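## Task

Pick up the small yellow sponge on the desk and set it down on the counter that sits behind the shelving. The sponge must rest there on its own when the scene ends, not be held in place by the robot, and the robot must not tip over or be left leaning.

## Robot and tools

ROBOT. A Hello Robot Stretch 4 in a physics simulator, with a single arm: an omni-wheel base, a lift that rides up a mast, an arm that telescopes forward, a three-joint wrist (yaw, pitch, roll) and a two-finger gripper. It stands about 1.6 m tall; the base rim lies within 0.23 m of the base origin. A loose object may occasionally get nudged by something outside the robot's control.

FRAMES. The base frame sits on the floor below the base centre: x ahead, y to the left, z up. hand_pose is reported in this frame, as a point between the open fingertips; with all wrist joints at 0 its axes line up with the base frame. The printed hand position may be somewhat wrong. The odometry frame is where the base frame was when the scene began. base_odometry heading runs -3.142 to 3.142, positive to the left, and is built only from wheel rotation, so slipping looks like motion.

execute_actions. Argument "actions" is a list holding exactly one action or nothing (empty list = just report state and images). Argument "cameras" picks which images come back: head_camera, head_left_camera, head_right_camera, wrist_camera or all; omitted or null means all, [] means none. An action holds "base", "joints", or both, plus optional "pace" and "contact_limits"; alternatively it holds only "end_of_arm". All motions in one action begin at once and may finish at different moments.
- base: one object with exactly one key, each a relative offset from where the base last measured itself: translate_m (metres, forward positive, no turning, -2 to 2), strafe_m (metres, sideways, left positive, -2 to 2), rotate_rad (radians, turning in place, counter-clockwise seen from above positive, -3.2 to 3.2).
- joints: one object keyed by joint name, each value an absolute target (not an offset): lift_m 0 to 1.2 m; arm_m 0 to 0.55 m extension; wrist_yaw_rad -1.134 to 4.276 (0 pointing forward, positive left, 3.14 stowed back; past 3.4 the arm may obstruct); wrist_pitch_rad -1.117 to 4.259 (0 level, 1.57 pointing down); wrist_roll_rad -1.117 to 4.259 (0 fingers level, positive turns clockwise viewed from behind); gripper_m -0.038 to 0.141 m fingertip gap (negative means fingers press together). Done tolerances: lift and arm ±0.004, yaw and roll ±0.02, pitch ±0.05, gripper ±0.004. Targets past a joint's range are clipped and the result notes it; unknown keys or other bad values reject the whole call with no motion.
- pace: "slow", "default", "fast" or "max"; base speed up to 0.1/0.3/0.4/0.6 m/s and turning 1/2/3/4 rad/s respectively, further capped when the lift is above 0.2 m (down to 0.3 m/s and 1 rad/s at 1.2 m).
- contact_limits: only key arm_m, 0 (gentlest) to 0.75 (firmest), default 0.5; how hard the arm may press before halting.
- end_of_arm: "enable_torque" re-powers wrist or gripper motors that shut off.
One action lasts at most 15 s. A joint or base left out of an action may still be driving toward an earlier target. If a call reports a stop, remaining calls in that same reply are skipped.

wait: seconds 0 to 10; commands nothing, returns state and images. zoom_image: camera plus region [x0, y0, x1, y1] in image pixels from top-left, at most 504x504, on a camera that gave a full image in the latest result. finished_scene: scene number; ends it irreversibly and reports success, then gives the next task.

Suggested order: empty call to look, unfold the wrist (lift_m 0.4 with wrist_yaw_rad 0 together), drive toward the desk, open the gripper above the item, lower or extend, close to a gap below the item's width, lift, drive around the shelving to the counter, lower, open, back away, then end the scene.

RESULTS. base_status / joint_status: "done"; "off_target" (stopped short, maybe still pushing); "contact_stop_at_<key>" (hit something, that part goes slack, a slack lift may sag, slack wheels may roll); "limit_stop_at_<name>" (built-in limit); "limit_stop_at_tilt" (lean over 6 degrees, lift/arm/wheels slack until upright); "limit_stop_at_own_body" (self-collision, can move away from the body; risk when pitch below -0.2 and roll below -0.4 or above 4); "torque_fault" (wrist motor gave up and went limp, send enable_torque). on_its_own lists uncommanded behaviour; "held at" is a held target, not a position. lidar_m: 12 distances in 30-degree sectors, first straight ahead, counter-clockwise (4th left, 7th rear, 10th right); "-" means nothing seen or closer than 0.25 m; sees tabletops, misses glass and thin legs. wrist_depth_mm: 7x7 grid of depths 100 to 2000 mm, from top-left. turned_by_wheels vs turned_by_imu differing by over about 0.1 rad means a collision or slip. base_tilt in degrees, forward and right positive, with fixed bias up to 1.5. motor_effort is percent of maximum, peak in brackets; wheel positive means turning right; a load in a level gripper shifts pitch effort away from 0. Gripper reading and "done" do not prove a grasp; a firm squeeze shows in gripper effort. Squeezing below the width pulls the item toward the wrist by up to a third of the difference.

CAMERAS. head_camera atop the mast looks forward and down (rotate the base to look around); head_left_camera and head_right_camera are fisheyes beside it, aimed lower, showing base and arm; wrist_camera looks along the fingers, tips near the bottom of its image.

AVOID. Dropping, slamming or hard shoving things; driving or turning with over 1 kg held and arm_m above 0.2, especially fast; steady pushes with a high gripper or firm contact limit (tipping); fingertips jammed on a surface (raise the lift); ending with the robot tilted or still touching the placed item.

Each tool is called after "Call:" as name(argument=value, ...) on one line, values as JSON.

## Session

Call:
execute_actions(actions=[])

Scene clock: 0.00 s.
base_odometry: x=+0.000 y=+0.000 heading=+0.000 (m, m, rad; odometry frame)
turned_by_wheels: +0.000 (rad since the last result)
turned_by_imu: +0.000 (rad since the last result)
base_tilt: forward=+0.4 right=+0.3 (deg)
lidar_m: 1.15 1.12 1.19 1.64 2.27 0.89 0.66 0.62 0.65 1.47 1.39 1.50
base_status: not commanded
joint_positions: lift_m=+0.252 arm_m=+0.001 wrist_yaw_rad=+3.086 wrist_pitch_rad=+0.003 wrist_roll_rad=-0.006 gripper_m=+0.057
joint_status: not commanded
motor_effort: lift_m=+17 arm_m=+0 wrist_yaw_rad=+0 wrist_pitch_rad=-6 wrist_roll_rad=+2 gripper_m=+0 wheel_0=+0 wheel_1=+0 wheel_2=+0 (%)
hand_pose: x=-0.1116 y=+0.1032 z=+0.4290 quat_wxyz=(+0.028, -0.002, -0.003, +1.000) (m; base frame)
wrist_depth_mm: - 142 1576 1863 - - - / - 142 1618 - - - 1983 / - 141 297 1281 1576 - 1983 / 112 142 1618 1863 - - - / 139 1397 1618 1863 - - - / 1281 1397 214 1708 197 1537 1464 / 1182 1118 1118 136 1078 1008 1042
pictures: head_camera, head_left_camera, head_right_camera, wrist_camera
Images, in order (width x height): head_camera 420x560, head_left_camera 420x672, head_right_camera 420x672, wrist_camera 616x392.

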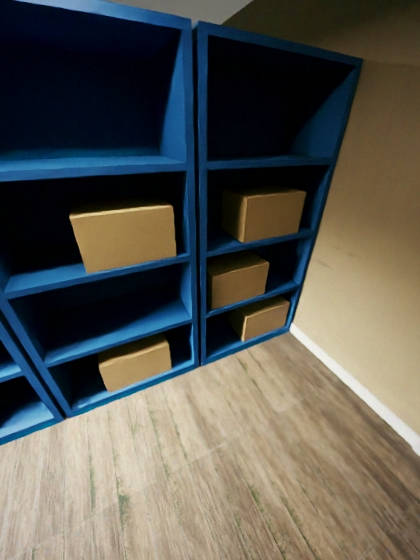

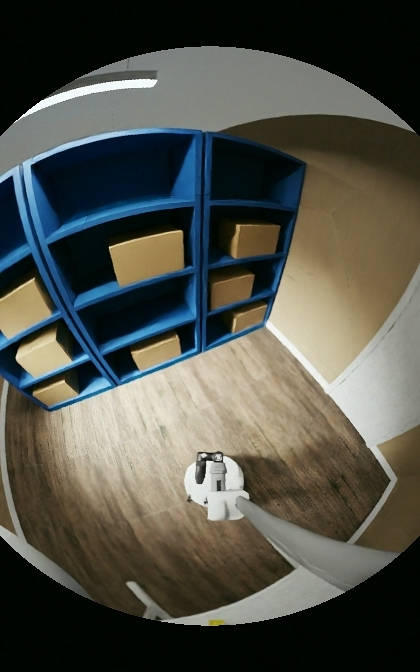

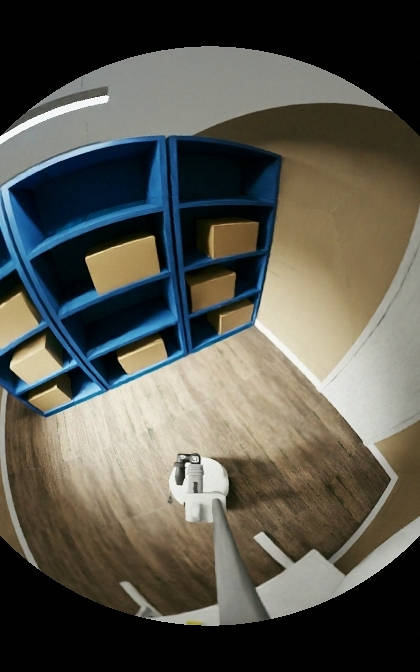

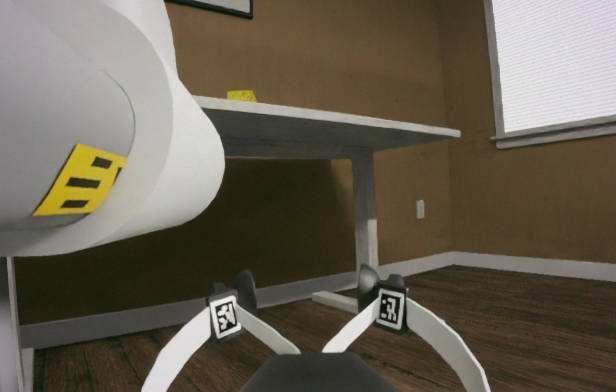

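Call:
execute_actions(actions=[{"base":{"translate_m":0.25},"joints":{"lift_m":0.9,"wrist_yaw_rad":0,"gripper_m":0.12}}], cameras=[])

Call:
execute_actions(actions=[{"base":{"rotate_rad":-2.62},"joints":{"wrist_pitch_rad":0.6}}])

Scene clock: 10.83 s.
base_odometry: x=+0.250 y=+0.000 heading=+0.000 (m, m, rad; odometry frame)
turned_by_wheels: +0.000 (rad since the last result)
turned_by_imu: -0.003 (rad since the last result)
base_tilt: forward=+0.2 right=+0.4 (deg)
lidar_m: 0.94 0.91 0.96 1.33 2.43 1.26 0.88 0.83 1.74 1.34 1.28 1.30
base_status: done
joint_positions: lift_m=+0.900 arm_m=+0.001 wrist_yaw_rad=+0.000 wrist_pitch_rad=+0.003 wrist_roll_rad=-0.006 gripper_m=+0.120
joint_status: all done
motor_effort: lift_m=+23(24) arm_m=+0(0) wrist_yaw_rad=-1(7) wrist_pitch_rad=-7(7) wrist_roll_rad=+1(1) gripper_m=-2(3) wheel_0=-1(4) wheel_1=-1(4) wheel_2=-1(7) (%)
hand_pose: x=+0.4601 y=-0.0874 z=+1.0770 quat_wxyz=(+1.000, -0.003, +0.001, +0.000) (m; base frame)
wrist_depth_mm: 647 931 1255 1397 1464 1160 991 / 788 778 831 1025 1182 1182 991 / 668 931 1255 1336 1336 1205 1025 / 647 732 1229 976 1078 1205 991 / 640 732 809 960 1060 1182 1008 / 654 691 759 1138 1098 1138 1008 / 991 1025 768 141 1205 1182 1025
pictures: none
No camera images: the call's "cameras" was empty. Leave "cameras" out to get every camera's image.

Scene clock: 13.50 s.
base_odometry: x=+0.250 y=+0.000 heading=-2.620 (m, m, rad; odometry frame)
turned_by_wheels: -2.620 (rad since the last result)
turned_by_imu: -2.683 (rad since the last result)
base_tilt: forward=+0.3 right=+0.3 (deg)
lidar_m: 0.83 1.73 1.34 1.28 1.33 0.96 0.90 0.96 1.33 2.44 1.22 0.87
base_status: done
joint_positions: lift_m=+0.900 arm_m=+0.001 wrist_yaw_rad=+0.000 wrist_pitch_rad=+0.602 wrist_roll_rad=-0.006 gripper_m=+0.120
joint_status: all done
motor_effort: lift_m=+22(23) arm_m=+0(0) wrist_yaw_rad=+0(2) wrist_pitch_rad=-4(6) wrist_roll_rad=+1(0) gripper_m=+1(3) wheel_0=+1(5) wheel_1=+0(7) wheel_2=-1(5) (%)
hand_pose: x=+0.4095 y=-0.0874 z=+0.9146 quat_wxyz=(+0.955, -0.003, +0.296, +0.001) (m; base frame)
wrist_depth_mm: 1255 1255 1308 1308 1308 1336 1366 / 1336 1366 1336 1160 1138 1138 1138 / 1464 1537 891 842 831 788 809 / 1618 1576 723 1661 1661 1708 1756 / 1618 1618 1537 1537 1537 1537 1464 / 1366 1281 1255 1366 1229 1255 1308 / 1160 1138 1160 141 1160 1118 1138
pictures: head_camera, head_left_camera, head_right_camera, wrist_camera
Images, in order (width x height): head_camera 420x560, head_left_camera 420x672, head_right_camera 420x672, wrist_camera 616x392.

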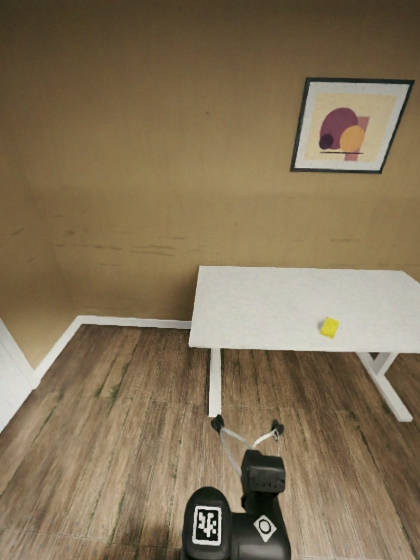

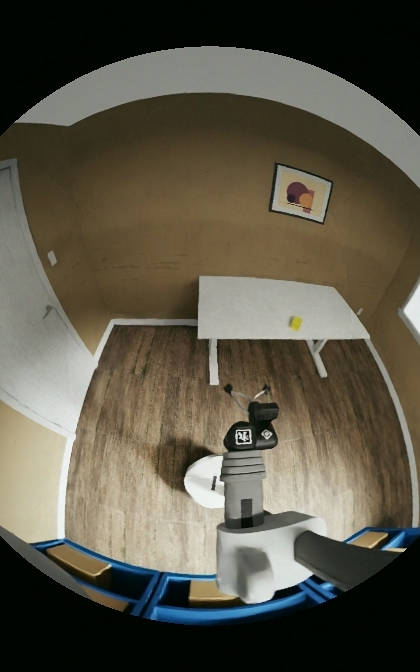

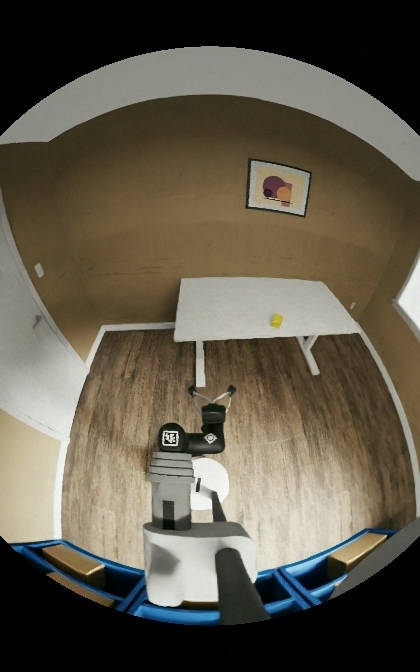

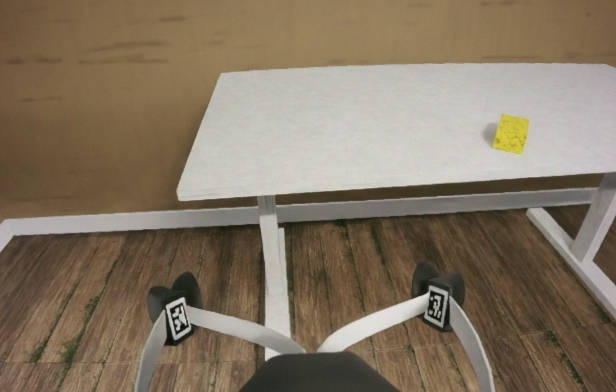

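Call:
execute_actions(actions=[{"base":{"strafe_m":-0.44},"joints":{"arm_m":0.35,"lift_m":0.86}}], cameras=["head_camera","wrist_camera"])

Scene clock: 20.67 s.
base_odometry: x=+0.031 y=+0.382 heading=-2.620 (m, m, rad; odometry frame)
turned_by_wheels: +0.000 (rad since the last result)
turned_by_imu: -0.001 (rad since the last result)
base_tilt: forward=+0.3 right=+0.3 (deg)
lidar_m: 0.84 0.87 1.80 1.72 1.32 0.95 0.92 0.96 1.34 2.00 1.26 0.91
base_status: done
joint_positions: lift_m=+0.860 arm_m=+0.349 wrist_yaw_rad=+0.000 wrist_pitch_rad=+0.602 wrist_roll_rad=-0.006 gripper_m=+0.120
joint_status: all done
motor_effort: lift_m=+14(17) arm_m=+6(7) wrist_yaw_rad=-1(1) wrist_pitch_rad=-5(5) wrist_roll_rad=+1(1) gripper_m=+1(3) wheel_0=-1(10) wheel_1=+2(7) wheel_2=+0(3) (%)
hand_pose: x=+0.7576 y=-0.0874 z=+0.8753 quat_wxyz=(+0.955, -0.003, +0.296, +0.001) (m; base frame)
wrist_depth_mm: 931 960 991 976 991 991 1025 / 1008 1025 1025 1025 1008 1008 1025 / 788 768 759 750 732 732 723 / 603 603 591 585 580 574 564 / 492 488 488 449 477 466 462 / 410 399 399 413 410 421 1025 / 1078 1008 1078 142 1098 1078 1078
pictures: head_camera, wrist_camera
Images, in order (width x height): head_camera 420x560, wrist_camera 616x392.

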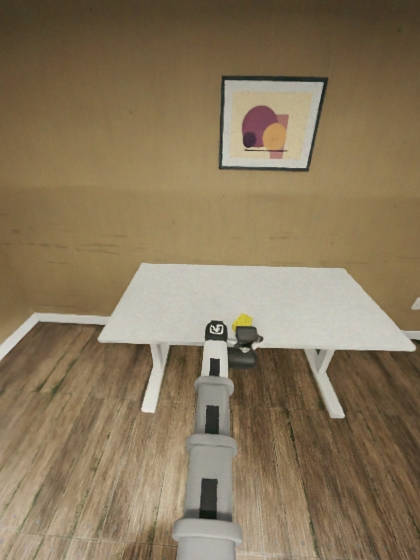

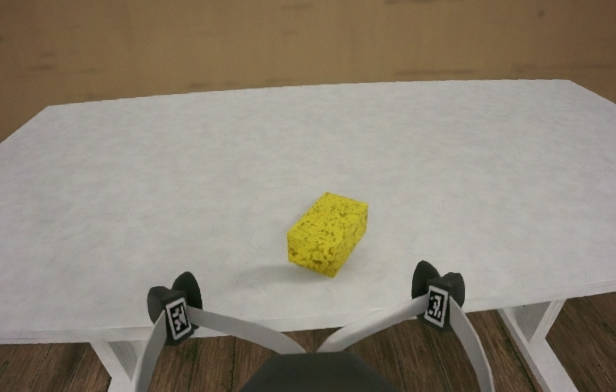

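Call:
execute_actions(actions=[{"base":{"strafe_m":-0.025},"joints":{"arm_m":0.46,"lift_m":0.76}}], cameras=["wrist_camera"])

Scene clock: 29.27 s.
base_odometry: x=+0.018 y=+0.403 heading=-2.620 (m, m, rad; odometry frame)
turned_by_wheels: +0.000 (rad since the last result)
turned_by_imu: -0.002 (rad since the last result)
base_tilt: forward=+0.3 right=+0.3 (deg)
lidar_m: 0.86 0.86 1.82 1.75 1.33 0.95 0.92 0.98 1.34 1.96 1.28 0.91
base_status: done
joint_positions: lift_m=+0.760 arm_m=+0.459 wrist_yaw_rad=+0.000 wrist_pitch_rad=+0.602 wrist_roll_rad=-0.006 gripper_m=+0.120
joint_status: all done
motor_effort: lift_m=+13(13) arm_m=+6(6) wrist_yaw_rad=-2(0) wrist_pitch_rad=-5(5) wrist_roll_rad=+1(1) gripper_m=+0(3) wheel_0=+0(7) wheel_1=-1(5) wheel_2=+0(0) (%)
hand_pose: x=+0.8676 y=-0.0874 z=+0.7753 quat_wxyz=(+0.955, -0.003, +0.296, +0.001) (m; base frame)
wrist_depth_mm: 854 866 878 891 904 904 931 / 798 750 732 715 707 723 723 / 549 544 525 517 512 508 508 / 424 421 410 327 402 399 397 / 340 338 336 290 332 327 325 / 283 276 270 283 264 268 273 / 251 253 254 141 267 946 946
pictures: wrist_camera
Images, in order (width x height): wrist_camera 616x392.

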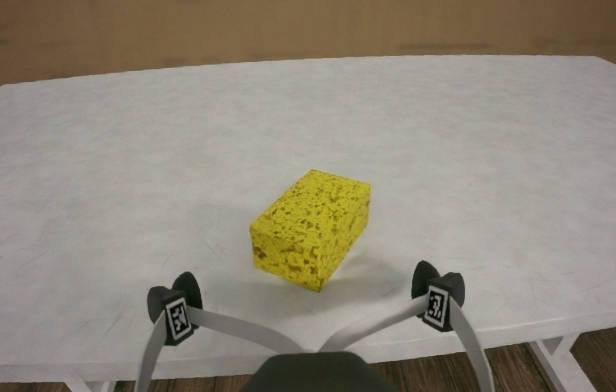

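Call:
execute_actions(actions=[{"joints":{"arm_m":0.545,"lift_m":0.725}}], cameras=["wrist_camera"])

Scene clock: 33.23 s.
base_odometry: x=+0.018 y=+0.403 heading=-2.620 (m, m, rad; odometry frame)
turned_by_wheels: +0.000 (rad since the last result)
turned_by_imu: -0.001 (rad since the last result)
base_tilt: forward=+0.3 right=+0.3 (deg)
lidar_m: 0.84 0.87 1.83 1.74 1.31 0.96 0.91 0.97 1.32 1.96 1.27 0.88
base_status: not commanded
joint_positions: lift_m=+0.725 arm_m=+0.544 wrist_yaw_rad=-0.001 wrist_pitch_rad=+0.601 wrist_roll_rad=-0.006 gripper_m=+0.120
joint_status: all done
motor_effort: lift_m=+12(15) arm_m=+7(8) wrist_yaw_rad=+1(1) wrist_pitch_rad=-3(6) wrist_roll_rad=+0(1) gripper_m=+1(3) wheel_0=+0(0) wheel_1=-1(1) wheel_2=+0(0) (%)
hand_pose: x=+0.9526 y=-0.0876 z=+0.7406 quat_wxyz=(+0.955, -0.003, +0.296, +0.001) (m; base frame)
wrist_depth_mm: 778 798 820 809 820 831 854 / 707 661 634 621 609 603 609 / 466 459 455 442 436 436 433 / 357 353 351 349 345 342 338 / 290 290 289 220 262 279 277 / 242 236 213 198 217 229 233 / 213 209 211 140 211 205 -
pictures: wrist_camera
Images, in order (width x height): wrist_camera 616x392.

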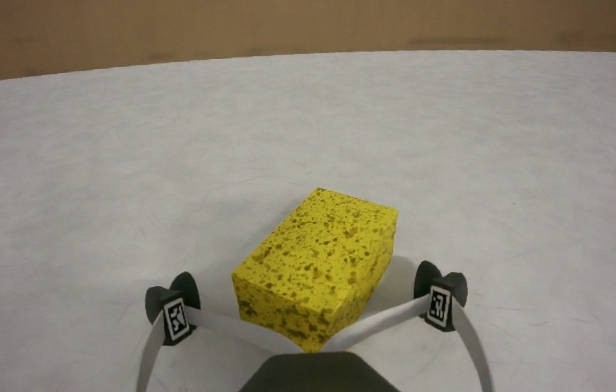

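Call:
execute_actions(actions=[{"joints":{"gripper_m":0.01}}], cameras=[])

Call:
execute_actions(actions=[{"joints":{"lift_m":0.85,"arm_m":0.05}}], cameras=["wrist_camera"])

Call:
execute_actions(actions=[{"base":{"rotate_rad":-1.53},"joints":{"arm_m":0,"wrist_pitch_rad":1.0}}])

Scene clock: 42.47 s.
base_odometry: x=+0.018 y=+0.403 heading=-2.620 (m, m, rad; odometry frame)
turned_by_wheels: +0.000 (rad since the last result)
turned_by_imu: -0.002 (rad since the last result)
base_tilt: forward=+0.4 right=+0.4 (deg)
lidar_m: 0.85 0.87 1.83 1.75 1.32 0.94 0.91 0.97 1.34 1.97 1.27 0.90
base_status: not commanded
joint_positions: lift_m=+0.725 arm_m=+0.544 wrist_yaw_rad=+0.000 wrist_pitch_rad=+0.602 wrist_roll_rad=-0.006 gripper_m=+0.010
joint_status: all done
motor_effort: lift_m=+13(13) arm_m=+6(7) wrist_yaw_rad=+0(1) wrist_pitch_rad=-4(5) wrist_roll_rad=+1(0) gripper_m=-18(15) wheel_0=+0(0) wheel_1=-1(1) wheel_2=+0(0) (%)
hand_pose: x=+0.9526 y=-0.0875 z=+0.7403 quat_wxyz=(+0.955, -0.003, +0.296, +0.001) (m; base frame)
wrist_depth_mm: 788 778 798 820 809 820 820 / 683 647 634 609 603 597 603 / 462 455 445 442 436 430 433 / 357 351 355 260 340 338 336 / 289 286 285 211 281 277 274 / 241 242 195 190 188 235 231 / 213 202 202 197 206 198 -
pictures: none
No camera images: the call's "cameras" was empty. Leave "cameras" out to get every camera's image.

Scene clock: 45.00 s.
base_odometry: x=+0.018 y=+0.403 heading=-2.620 (m, m, rad; odometry frame)
turned_by_wheels: +0.000 (rad since the last result)
turned_by_imu: -0.001 (rad since the last result)
base_tilt: forward=+0.3 right=+0.3 (deg)
lidar_m: 0.85 0.88 1.82 1.75 1.30 0.95 0.91 0.96 1.33 1.97 1.28 0.89
base_status: not commanded
joint_positions: lift_m=+0.850 arm_m=+0.051 wrist_yaw_rad=+0.000 wrist_pitch_rad=+0.602 wrist_roll_rad=-0.006 gripper_m=+0.010
joint_status: all done
motor_effort: lift_m=+23(26) arm_m=-7(6) wrist_yaw_rad=-1(0) wrist_pitch_rad=-7(6) wrist_roll_rad=+2(0) gripper_m=-20(19) wheel_0=+0(0) wheel_1=-1(1) wheel_2=+0(0) (%)
hand_pose: x=+0.4598 y=-0.0874 z=+0.8644 quat_wxyz=(+0.955, -0.003, +0.297, +0.001) (m; base frame)
wrist_depth_mm: 1182 1255 1229 1255 1281 1336 1308 / 1281 1078 1042 1008 991 991 1008 / 759 759 732 715 723 707 715 / 647 1042 1537 259 1618 1618 1576 / 1499 1430 1499 211 1499 1397 1464 / 1281 1229 196 190 189 1205 1205 / 1098 1060 1060 197 1098 1042 1078
pictures: wrist_camera
Images, in order (width x height): wrist_camera 616x392.

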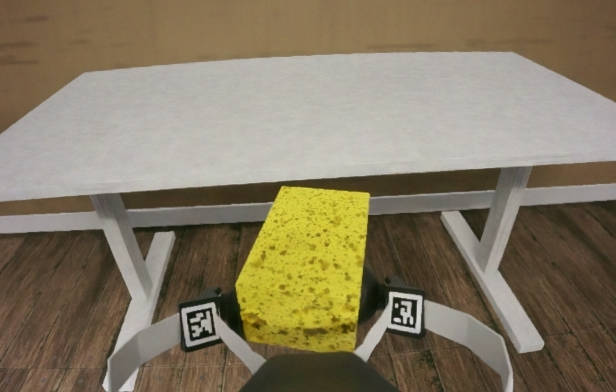

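Scene clock: 47.03 s.
base_odometry: x=+0.018 y=+0.403 heading=+2.133 (m, m, rad; odometry frame)
turned_by_wheels: -1.530 (rad since the last result)
turned_by_imu: -1.567 (rad since the last result)
base_tilt: forward=+0.3 right=+0.3 (deg)
lidar_m: 1.97 1.21 0.88 0.83 0.88 1.81 1.74 1.29 0.93 0.91 0.97 1.38
base_status: done
joint_positions: lift_m=+0.850 arm_m=+0.002 wrist_yaw_rad=+0.000 wrist_pitch_rad=+1.001 wrist_roll_rad=-0.006 gripper_m=+0.010
joint_status: all done
motor_effort: lift_m=+22(23) arm_m=-6(6) wrist_yaw_rad=-1(2) wrist_pitch_rad=-3(4) wrist_roll_rad=+2(1) gripper_m=-18(18) wheel_0=+1(4) wheel_1=+1(6) wheel_2=+1(6) (%)
hand_pose: x=+0.3283 y=-0.0874 z=+0.7849 quat_wxyz=(+0.877, -0.002, +0.480, +0.001) (m; base frame)
wrist_depth_mm: 1661 1661 1661 1661 1618 1708 1618 / 1499 1464 1464 1464 1430 1464 1464 / 1308 1308 1336 1255 1281 1308 1281 / 1205 1182 1182 260 1182 1182 1138 / 1078 1078 1060 210 1078 1078 1025 / 976 991 195 190 188 991 960 / 917 917 891 197 904 891 931
pictures: head_camera, head_left_camera, head_right_camera, wrist_camera
Images, in order (width x height): head_camera 420x560, head_left_camera 420x672, head_right_camera 420x672, wrist_camera 616x392.

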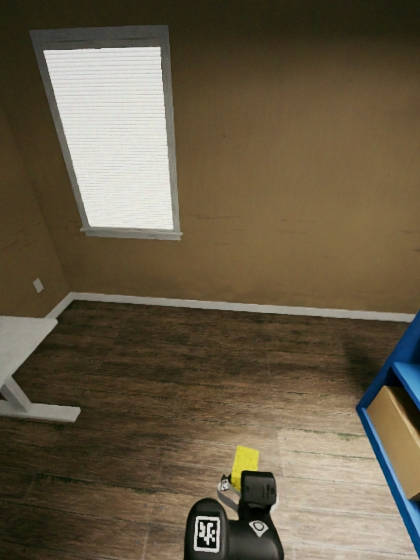

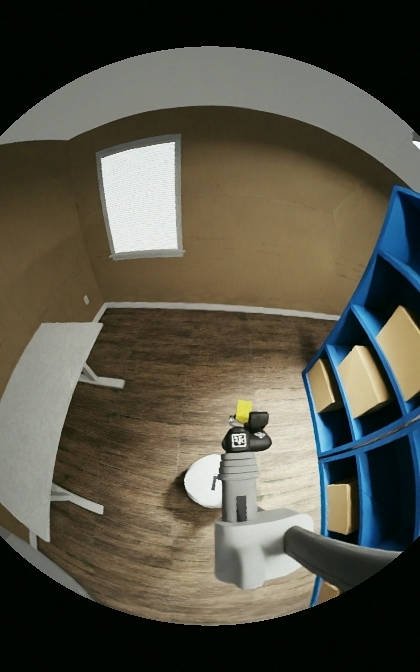

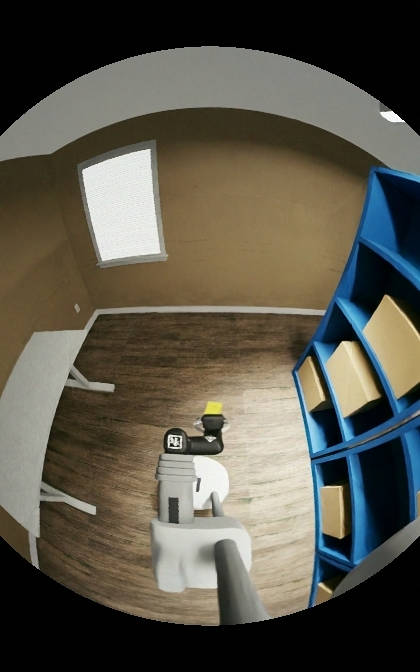

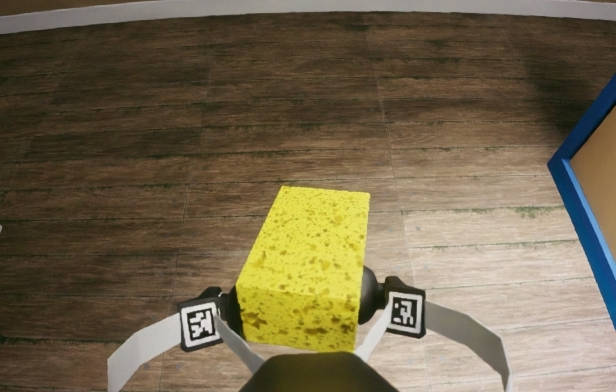

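Call:
execute_actions(actions=[{"base":{"translate_m":1.47},"pace":"fast"}], cameras=[])

Call:
execute_actions(actions=[{"base":{"rotate_rad":-1.57}}], cameras=["head_camera","head_left_camera"])

Scene clock: 56.27 s.
base_odometry: x=-0.765 y=+1.647 heading=+2.133 (m, m, rad; odometry frame)
turned_by_wheels: +0.000 (rad since the last result)
turned_by_imu: -0.005 (rad since the last result)
base_tilt: forward=+0.3 right=+0.2 (deg)
lidar_m: 0.50 0.52 0.69 1.60 1.00 1.23 3.25 1.36 1.07 1.75 0.68 0.51
base_status: done
joint_positions: lift_m=+0.850 arm_m=+0.002 wrist_yaw_rad=+0.000 wrist_pitch_rad=+1.001 wrist_roll_rad=-0.006 gripper_m=+0.010
joint_status: not commanded
motor_effort: lift_m=+22(23) arm_m=-6(6) wrist_yaw_rad=+0(1) wrist_pitch_rad=-4(3) wrist_roll_rad=+1(1) gripper_m=-18(19) wheel_0=+0(8) wheel_1=-1(6) wheel_2=+1(10) (%)
hand_pose: x=+0.3282 y=-0.0874 z=+0.7849 quat_wxyz=(+0.877, -0.002, +0.480, +0.001) (m; base frame)
wrist_depth_mm: 271 272 277 282 283 282 287 / 309 312 319 324 324 324 327 / 364 373 377 382 387 387 392 / 452 452 459 259 469 477 484 / 574 580 559 211 585 621 647 / 820 759 195 190 188 831 917 / 931 917 891 198 904 904 904
pictures: none
No camera images: the call's "cameras" was empty. Leave "cameras" out to get every camera's image.

Scene clock: 58.33 s.
base_odometry: x=-0.765 y=+1.647 heading=+0.563 (m, m, rad; odometry frame)
turned_by_wheels: -1.570 (rad since the last result)
turned_by_imu: -1.608 (rad since the last result)
base_tilt: forward=+0.4 right=+0.3 (deg)
lidar_m: 1.81 0.70 0.52 0.48 0.51 0.70 1.60 1.00 1.25 3.24 1.36 1.07
base_status: done
joint_positions: lift_m=+0.850 arm_m=+0.002 wrist_yaw_rad=+0.000 wrist_pitch_rad=+1.001 wrist_roll_rad=-0.006 gripper_m=+0.010
joint_status: not commanded
motor_effort: lift_m=+22(23) arm_m=-6(6) wrist_yaw_rad=-1(1) wrist_pitch_rad=-3(3) wrist_roll_rad=+0(1) gripper_m=-18(16) wheel_0=+1(4) wheel_1=+0(6) wheel_2=+1(6) (%)
hand_pose: x=+0.3282 y=-0.0874 z=+0.7849 quat_wxyz=(+0.877, -0.002, +0.480, +0.001) (m; base frame)
wrist_depth_mm: 866 1281 1661 1661 1618 820 809 / 854 1255 1464 1430 1397 976 976 / 866 1229 1308 1281 1255 1098 1160 / 842 1160 1205 259 1182 1160 1160 / 854 1060 1118 211 1060 1060 1060 / 831 991 195 190 189 991 991 / 820 904 917 198 931 891 917
pictures: head_camera, head_left_camera
Images, in order (width x height): head_camera 420x560, head_left_camera 420x672.

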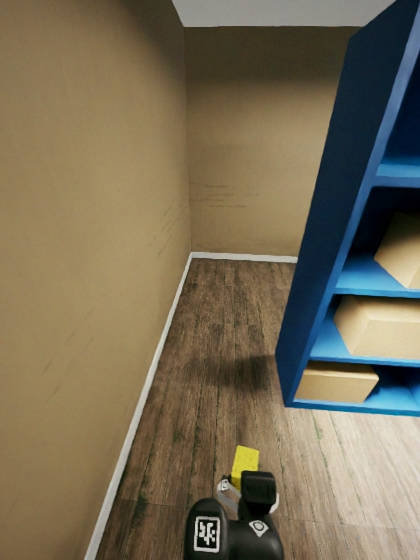

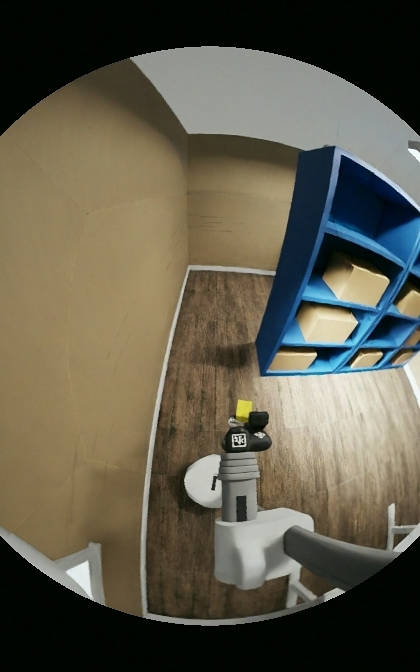

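Call:
execute_actions(actions=[{"base":{"translate_m":1.0},"pace":"fast"}], cameras=[])

Call:
execute_actions(actions=[{"base":{"translate_m":0.9},"joints":{"lift_m":1.05,"wrist_pitch_rad":0.6}}])

Scene clock: 66.70 s.
base_odometry: x=+0.080 y=+2.181 heading=+0.563 (m, m, rad; odometry frame)
turned_by_wheels: +0.000 (rad since the last result)
turned_by_imu: -0.004 (rad since the last result)
base_tilt: forward=+0.3 right=+0.3 (deg)
lidar_m: 1.70 0.66 0.48 0.46 0.50 0.70 1.87 1.93 2.66 0.45 0.49 1.95
base_status: done
joint_positions: lift_m=+0.850 arm_m=+0.002 wrist_yaw_rad=+0.000 wrist_pitch_rad=+1.001 wrist_roll_rad=-0.006 gripper_m=+0.010
joint_status: not commanded
motor_effort: lift_m=+22(22) arm_m=-6(6) wrist_yaw_rad=-1(1) wrist_pitch_rad=-4(3) wrist_roll_rad=+1(1) gripper_m=-17(17) wheel_0=-2(5) wheel_1=-1(4) wheel_2=-1(10) (%)
hand_pose: x=+0.3282 y=-0.0874 z=+0.7849 quat_wxyz=(+0.877, -0.002, +0.480, +0.001) (m; base frame)
wrist_depth_mm: 831 1229 1661 1576 1661 1661 1537 / 831 1229 1430 1430 1499 1430 1464 / 820 1182 1308 1308 1308 1308 1255 / 831 1160 1182 259 1182 1160 1205 / 809 1060 1060 211 1042 1098 1078 / 788 1008 195 190 188 960 574 / 788 891 891 197 917 699 580
pictures: none
No camera images: the call's "cameras" was empty. Leave "cameras" out to get every camera's image.

Scene clock: 71.20 s.
base_odometry: x=+0.841 y=+2.661 heading=+0.563 (m, m, rad; odometry frame)
turned_by_wheels: +0.000 (rad since the last result)
turned_by_imu: -0.003 (rad since the last result)
base_tilt: forward=+0.3 right=+0.3 (deg)
lidar_m: 1.21 0.63 0.46 0.44 0.47 0.67 2.00 0.70 0.68 2.01 1.39 1.27
base_status: done
joint_positions: lift_m=+1.050 arm_m=+0.002 wrist_yaw_rad=+0.000 wrist_pitch_rad=+0.602 wrist_roll_rad=-0.006 gripper_m=+0.010
joint_status: all done
motor_effort: lift_m=+23(24) arm_m=-6(6) wrist_yaw_rad=-1(2) wrist_pitch_rad=-6(12) wrist_roll_rad=+2(1) gripper_m=-17(19) wheel_0=+0(2) wheel_1=+0(5) wheel_2=+0(9) (%)
hand_pose: x=+0.4104 y=-0.0874 z=+1.0644 quat_wxyz=(+0.955, -0.003, +0.297, +0.001) (m; base frame)
wrist_depth_mm: 788 891 917 904 904 917 904 / 798 960 976 991 976 1008 991 / 788 1025 1042 1060 1060 1078 1060 / 798 1118 1160 260 1160 1160 1160 / 778 1160 1255 211 1308 1336 1366 / 759 1060 196 190 187 1430 1430 / 750 904 1281 197 1281 1205 1308
pictures: head_camera, head_left_camera, head_right_camera, wrist_camera
Images, in order (width x height): head_camera 420x560, head_left_camera 420x672, head_right_camera 420x672, wrist_camera 616x392.

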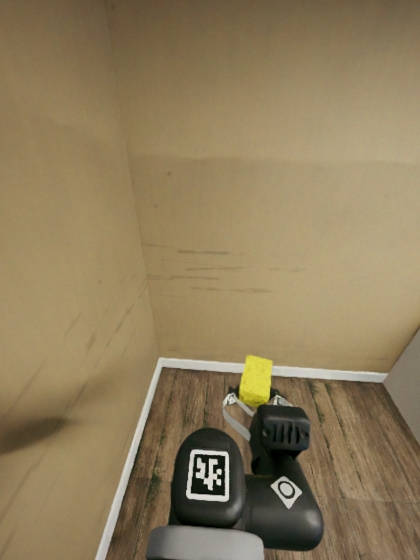

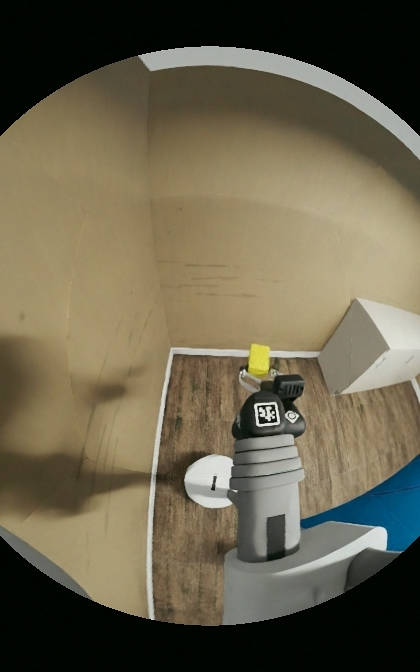

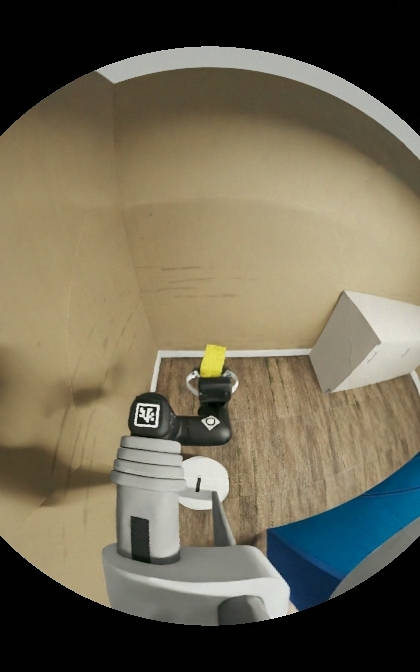

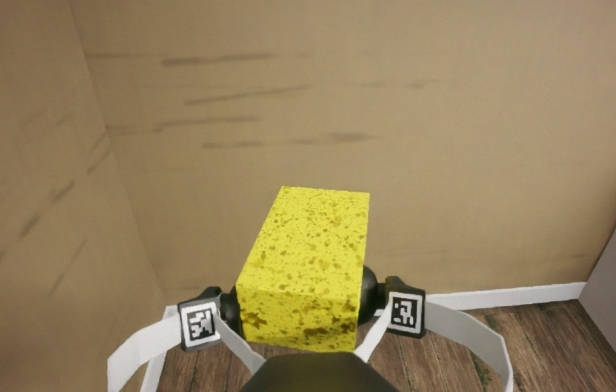

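Call:
execute_actions(actions=[{"base":{"strafe_m":-1.4}}])

Scene clock: 80.33 s.
base_odometry: x=+1.588 y=+1.477 heading=+0.563 (m, m, rad; odometry frame)
turned_by_wheels: +0.000 (rad since the last result)
turned_by_imu: -0.006 (rad since the last result)
base_tilt: forward=+0.4 right=+0.2 (deg)
lidar_m: 0.49 1.24 1.74 1.84 0.68 0.51 0.47 0.51 0.73 1.87 0.81 0.61
base_status: done
joint_positions: lift_m=+1.050 arm_m=+0.002 wrist_yaw_rad=+0.000 wrist_pitch_rad=+0.602 wrist_roll_rad=-0.006 gripper_m=+0.010
joint_status: not commanded
motor_effort: lift_m=+22(22) arm_m=-6(6) wrist_yaw_rad=-1(1) wrist_pitch_rad=-6(6) wrist_roll_rad=+1(0) gripper_m=-19(18) wheel_0=+0(5) wheel_1=+1(10) wheel_2=-1(1) (%)
hand_pose: x=+0.4104 y=-0.0874 z=+1.0644 quat_wxyz=(+0.955, -0.003, +0.297, +0.001) (m; base frame)
wrist_depth_mm: 854 866 878 878 878 878 878 / 904 917 904 931 931 931 960 / 976 1025 759 741 741 732 732 / 1098 1078 597 259 580 580 564 / 1205 508 484 210 480 492 492 / 1366 1336 195 190 188 544 559 / 1308 615 591 197 615 627 661
pictures: head_camera, head_left_camera, head_right_camera, wrist_camera
Images, in order (width x height): head_camera 420x560, head_left_camera 420x672, head_right_camera 420x672, wrist_camera 616x392.

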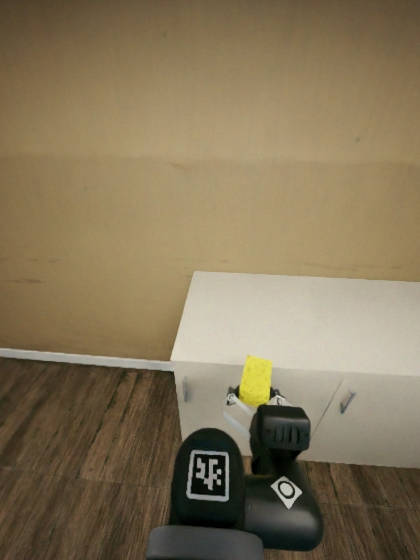

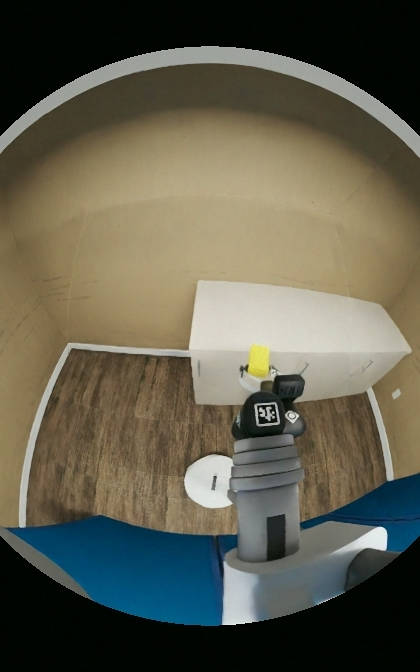

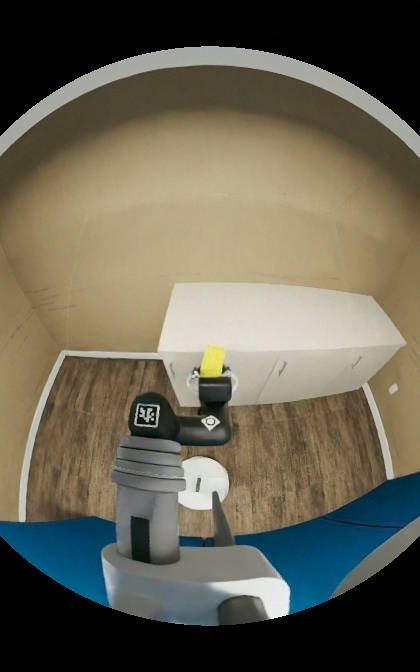

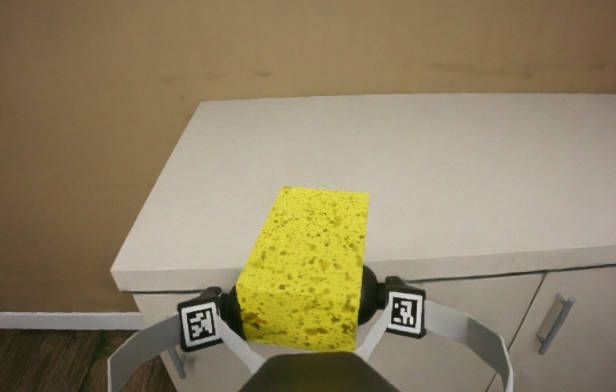

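Call:
execute_actions(actions=[{"base":{"strafe_m":-0.1},"joints":{"arm_m":0.4}}], cameras=[])

Call:
execute_actions(actions=[{"joints":{"lift_m":0.96}}], cameras=["wrist_camera"])

Scene clock: 86.83 s.
base_odometry: x=+1.642 y=+1.393 heading=+0.563 (m, m, rad; odometry frame)
turned_by_wheels: +0.000 (rad since the last result)
turned_by_imu: -0.002 (rad since the last result)
base_tilt: forward=+0.3 right=+0.3 (deg)
lidar_m: 0.57 0.59 1.73 1.94 0.68 0.51 0.48 0.51 0.73 1.79 0.80 0.61
base_status: done
joint_positions: lift_m=+1.050 arm_m=+0.399 wrist_yaw_rad=+0.000 wrist_pitch_rad=+0.602 wrist_roll_rad=-0.006 gripper_m=+0.010
joint_status: all done
motor_effort: lift_m=+22(22) arm_m=+6(6) wrist_yaw_rad=-1(0) wrist_pitch_rad=-6(6) wrist_roll_rad=+1(0) gripper_m=-19(20) wheel_0=-1(8) wheel_1=-1(7) wheel_2=-1(1) (%)
hand_pose: x=+0.8076 y=-0.0874 z=+1.0645 quat_wxyz=(+0.955, -0.003, +0.296, +0.001) (m; base frame)
wrist_depth_mm: 500 504 512 504 521 521 521 / 530 544 549 554 564 564 564 / 591 585 597 609 609 609 621 / 647 591 591 258 574 564 564 / 525 480 477 210 477 469 462 / 410 410 195 190 188 394 392 / 359 340 343 198 347 336 343
pictures: none
No camera images: the call's "cameras" was empty. Leave "cameras" out to get every camera's image.

Scene clock: 88.20 s.
base_odometry: x=+1.642 y=+1.393 heading=+0.563 (m, m, rad; odometry frame)
turned_by_wheels: +0.000 (rad since the last result)
turned_by_imu: +0.000 (rad since the last result)
base_tilt: forward=+0.3 right=+0.3 (deg)
lidar_m: 0.56 0.63 1.73 1.94 0.69 0.50 0.48 0.51 0.73 1.79 0.82 0.61
base_status: not commanded
joint_positions: lift_m=+0.960 arm_m=+0.399 wrist_yaw_rad=+0.000 wrist_pitch_rad=+0.602 wrist_roll_rad=-0.006 gripper_m=+0.010
joint_status: all done
motor_effort: lift_m=+13(21) arm_m=+6(6) wrist_yaw_rad=-1(1) wrist_pitch_rad=-5(5) wrist_roll_rad=+1(1) gripper_m=-16(18) wheel_0=-1(1) wheel_1=-1(1) wheel_2=-1(1) (%)
hand_pose: x=+0.8076 y=-0.0874 z=+0.9752 quat_wxyz=(+0.955, -0.003, +0.296, +0.001) (m; base frame)
wrist_depth_mm: 500 500 512 517 517 521 521 / 539 539 549 554 559 569 559 / 580 564 554 535 535 530 530 / 439 433 430 262 424 415 413 / 355 355 349 211 343 343 338 / 298 298 196 190 188 289 287 / 263 247 250 197 254 244 251
pictures: wrist_camera
Images, in order (width x height): wrist_camera 616x392.

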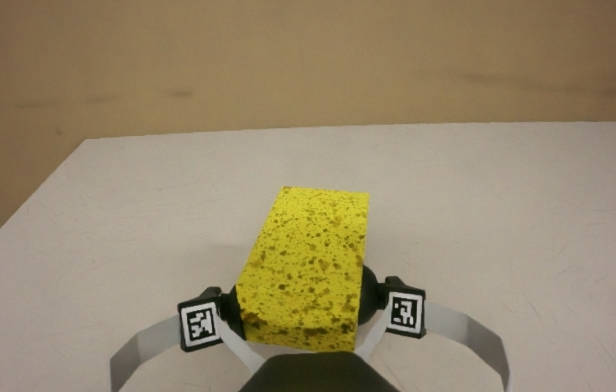

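Call:
execute_actions(actions=[{"joints":{"lift_m":0.919},"pace":"slow"}], cameras=[])

Call:
execute_actions(actions=[{"joints":{"gripper_m":0.11}}], cameras=[])

Call:
execute_actions(actions=[{"joints":{"lift_m":1.02,"arm_m":0.05}}], cameras=["head_camera"])

Scene clock: 95.17 s.
base_odometry: x=+1.642 y=+1.393 heading=+0.563 (m, m, rad; odometry frame)
turned_by_wheels: +0.000 (rad since the last result)
turned_by_imu: -0.001 (rad since the last result)
base_tilt: forward=+0.3 right=+0.3 (deg)
lidar_m: 0.57 0.60 1.71 1.95 0.69 0.49 0.48 0.51 0.72 1.78 0.82 0.60
base_status: not commanded
joint_positions: lift_m=+0.919 arm_m=+0.399 wrist_yaw_rad=+0.000 wrist_pitch_rad=+0.602 wrist_roll_rad=-0.006 gripper_m=+0.010
joint_status: all done
motor_effort: lift_m=+13(12) arm_m=+6(6) wrist_yaw_rad=-1(1) wrist_pitch_rad=-6(6) wrist_roll_rad=+1(1) gripper_m=-18(20) wheel_0=-1(1) wheel_1=-1(1) wheel_2=-1(1) (%)
hand_pose: x=+0.8076 y=-0.0874 z=+0.9343 quat_wxyz=(+0.955, -0.003, +0.296, +0.001) (m; base frame)
wrist_depth_mm: 496 500 508 508 521 521 530 / 535 544 549 549 549 554 554 / 504 466 455 449 445 439 439 / 359 359 355 259 345 349 342 / 294 294 291 211 285 283 279 / 246 247 196 190 188 239 236 / 216 206 207 198 211 202 -
pictures: none
No camera images: the call's "cameras" was empty. Leave "cameras" out to get every camera's image.

Scene clock: 97.00 s.
base_odometry: x=+1.642 y=+1.393 heading=+0.563 (m, m, rad; odometry frame)
turned_by_wheels: +0.000 (rad since the last result)
turned_by_imu: -0.001 (rad since the last result)
base_tilt: forward=+0.3 right=+0.3 (deg)
lidar_m: 0.58 0.61 1.72 1.94 0.68 0.51 0.48 0.51 0.72 1.78 0.85 0.60
base_status: not commanded
joint_positions: lift_m=+0.919 arm_m=+0.399 wrist_yaw_rad=+0.000 wrist_pitch_rad=+0.602 wrist_roll_rad=-0.006 gripper_m=+0.110
joint_status: all done
motor_effort: lift_m=+13(13) arm_m=+6(6) wrist_yaw_rad=-1(1) wrist_pitch_rad=-6(5) wrist_roll_rad=+1(1) gripper_m=+3(15) wheel_0=-1(1) wheel_1=-1(1) wheel_2=-1(1) (%)
hand_pose: x=+0.8076 y=-0.0874 z=+0.9343 quat_wxyz=(+0.955, -0.003, +0.296, +0.001) (m; base frame)
wrist_depth_mm: 492 504 508 512 512 517 525 / 535 544 549 544 544 554 559 / 508 469 452 449 445 442 436 / 366 359 357 340 349 345 342 / 296 296 293 226 277 285 281 / 247 241 214 205 201 237 237 / 217 211 213 139 213 206 -
pictures: none
No camera images: the call's "cameras" was empty. Leave "cameras" out to get every camera's image.

Scene clock: 99.17 s.
base_odometry: x=+1.642 y=+1.393 heading=+0.563 (m, m, rad; odometry frame)
turned_by_wheels: +0.000 (rad since the last result)
turned_by_imu: -0.001 (rad since the last result)
base_tilt: forward=+0.2 right=+0.3 (deg)
lidar_m: 0.57 0.61 1.73 1.94 0.68 0.51 0.47 0.52 0.72 1.78 0.82 0.62
base_status: not commanded
joint_positions: lift_m=+1.020 arm_m=+0.051 wrist_yaw_rad=+0.000 wrist_pitch_rad=+0.602 wrist_roll_rad=-0.006 gripper_m=+0.110
joint_status: all done
motor_effort: lift_m=+23(23) arm_m=-6(6) wrist_yaw_rad=+0(1) wrist_pitch_rad=-6(6) wrist_roll_rad=+1(1) gripper_m=-2(1) wheel_0=-1(1) wheel_1=-1(1) wheel_2=-1(1) (%)
hand_pose: x=+0.4598 y=-0.0874 z=+1.0344 quat_wxyz=(+0.955, -0.003, +0.297, +0.001) (m; base frame)
wrist_depth_mm: 798 809 831 842 820 831 854 / 866 878 878 878 866 878 878 / 946 741 683 627 676 668 661 / 1008 539 535 539 525 521 521 / 445 442 442 439 436 427 427 / 455 415 217 466 218 477 488 / 1281 512 517 139 530 530 559
pictures: head_camera
Images, in order (width x height): head_camera 420x560.

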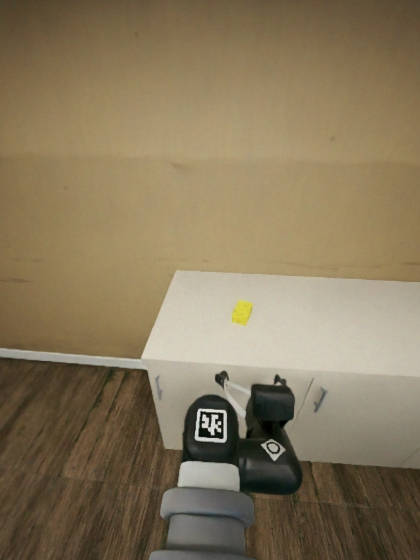

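Call:
finished_scene(scene=2)

The scene is finished: the task was done.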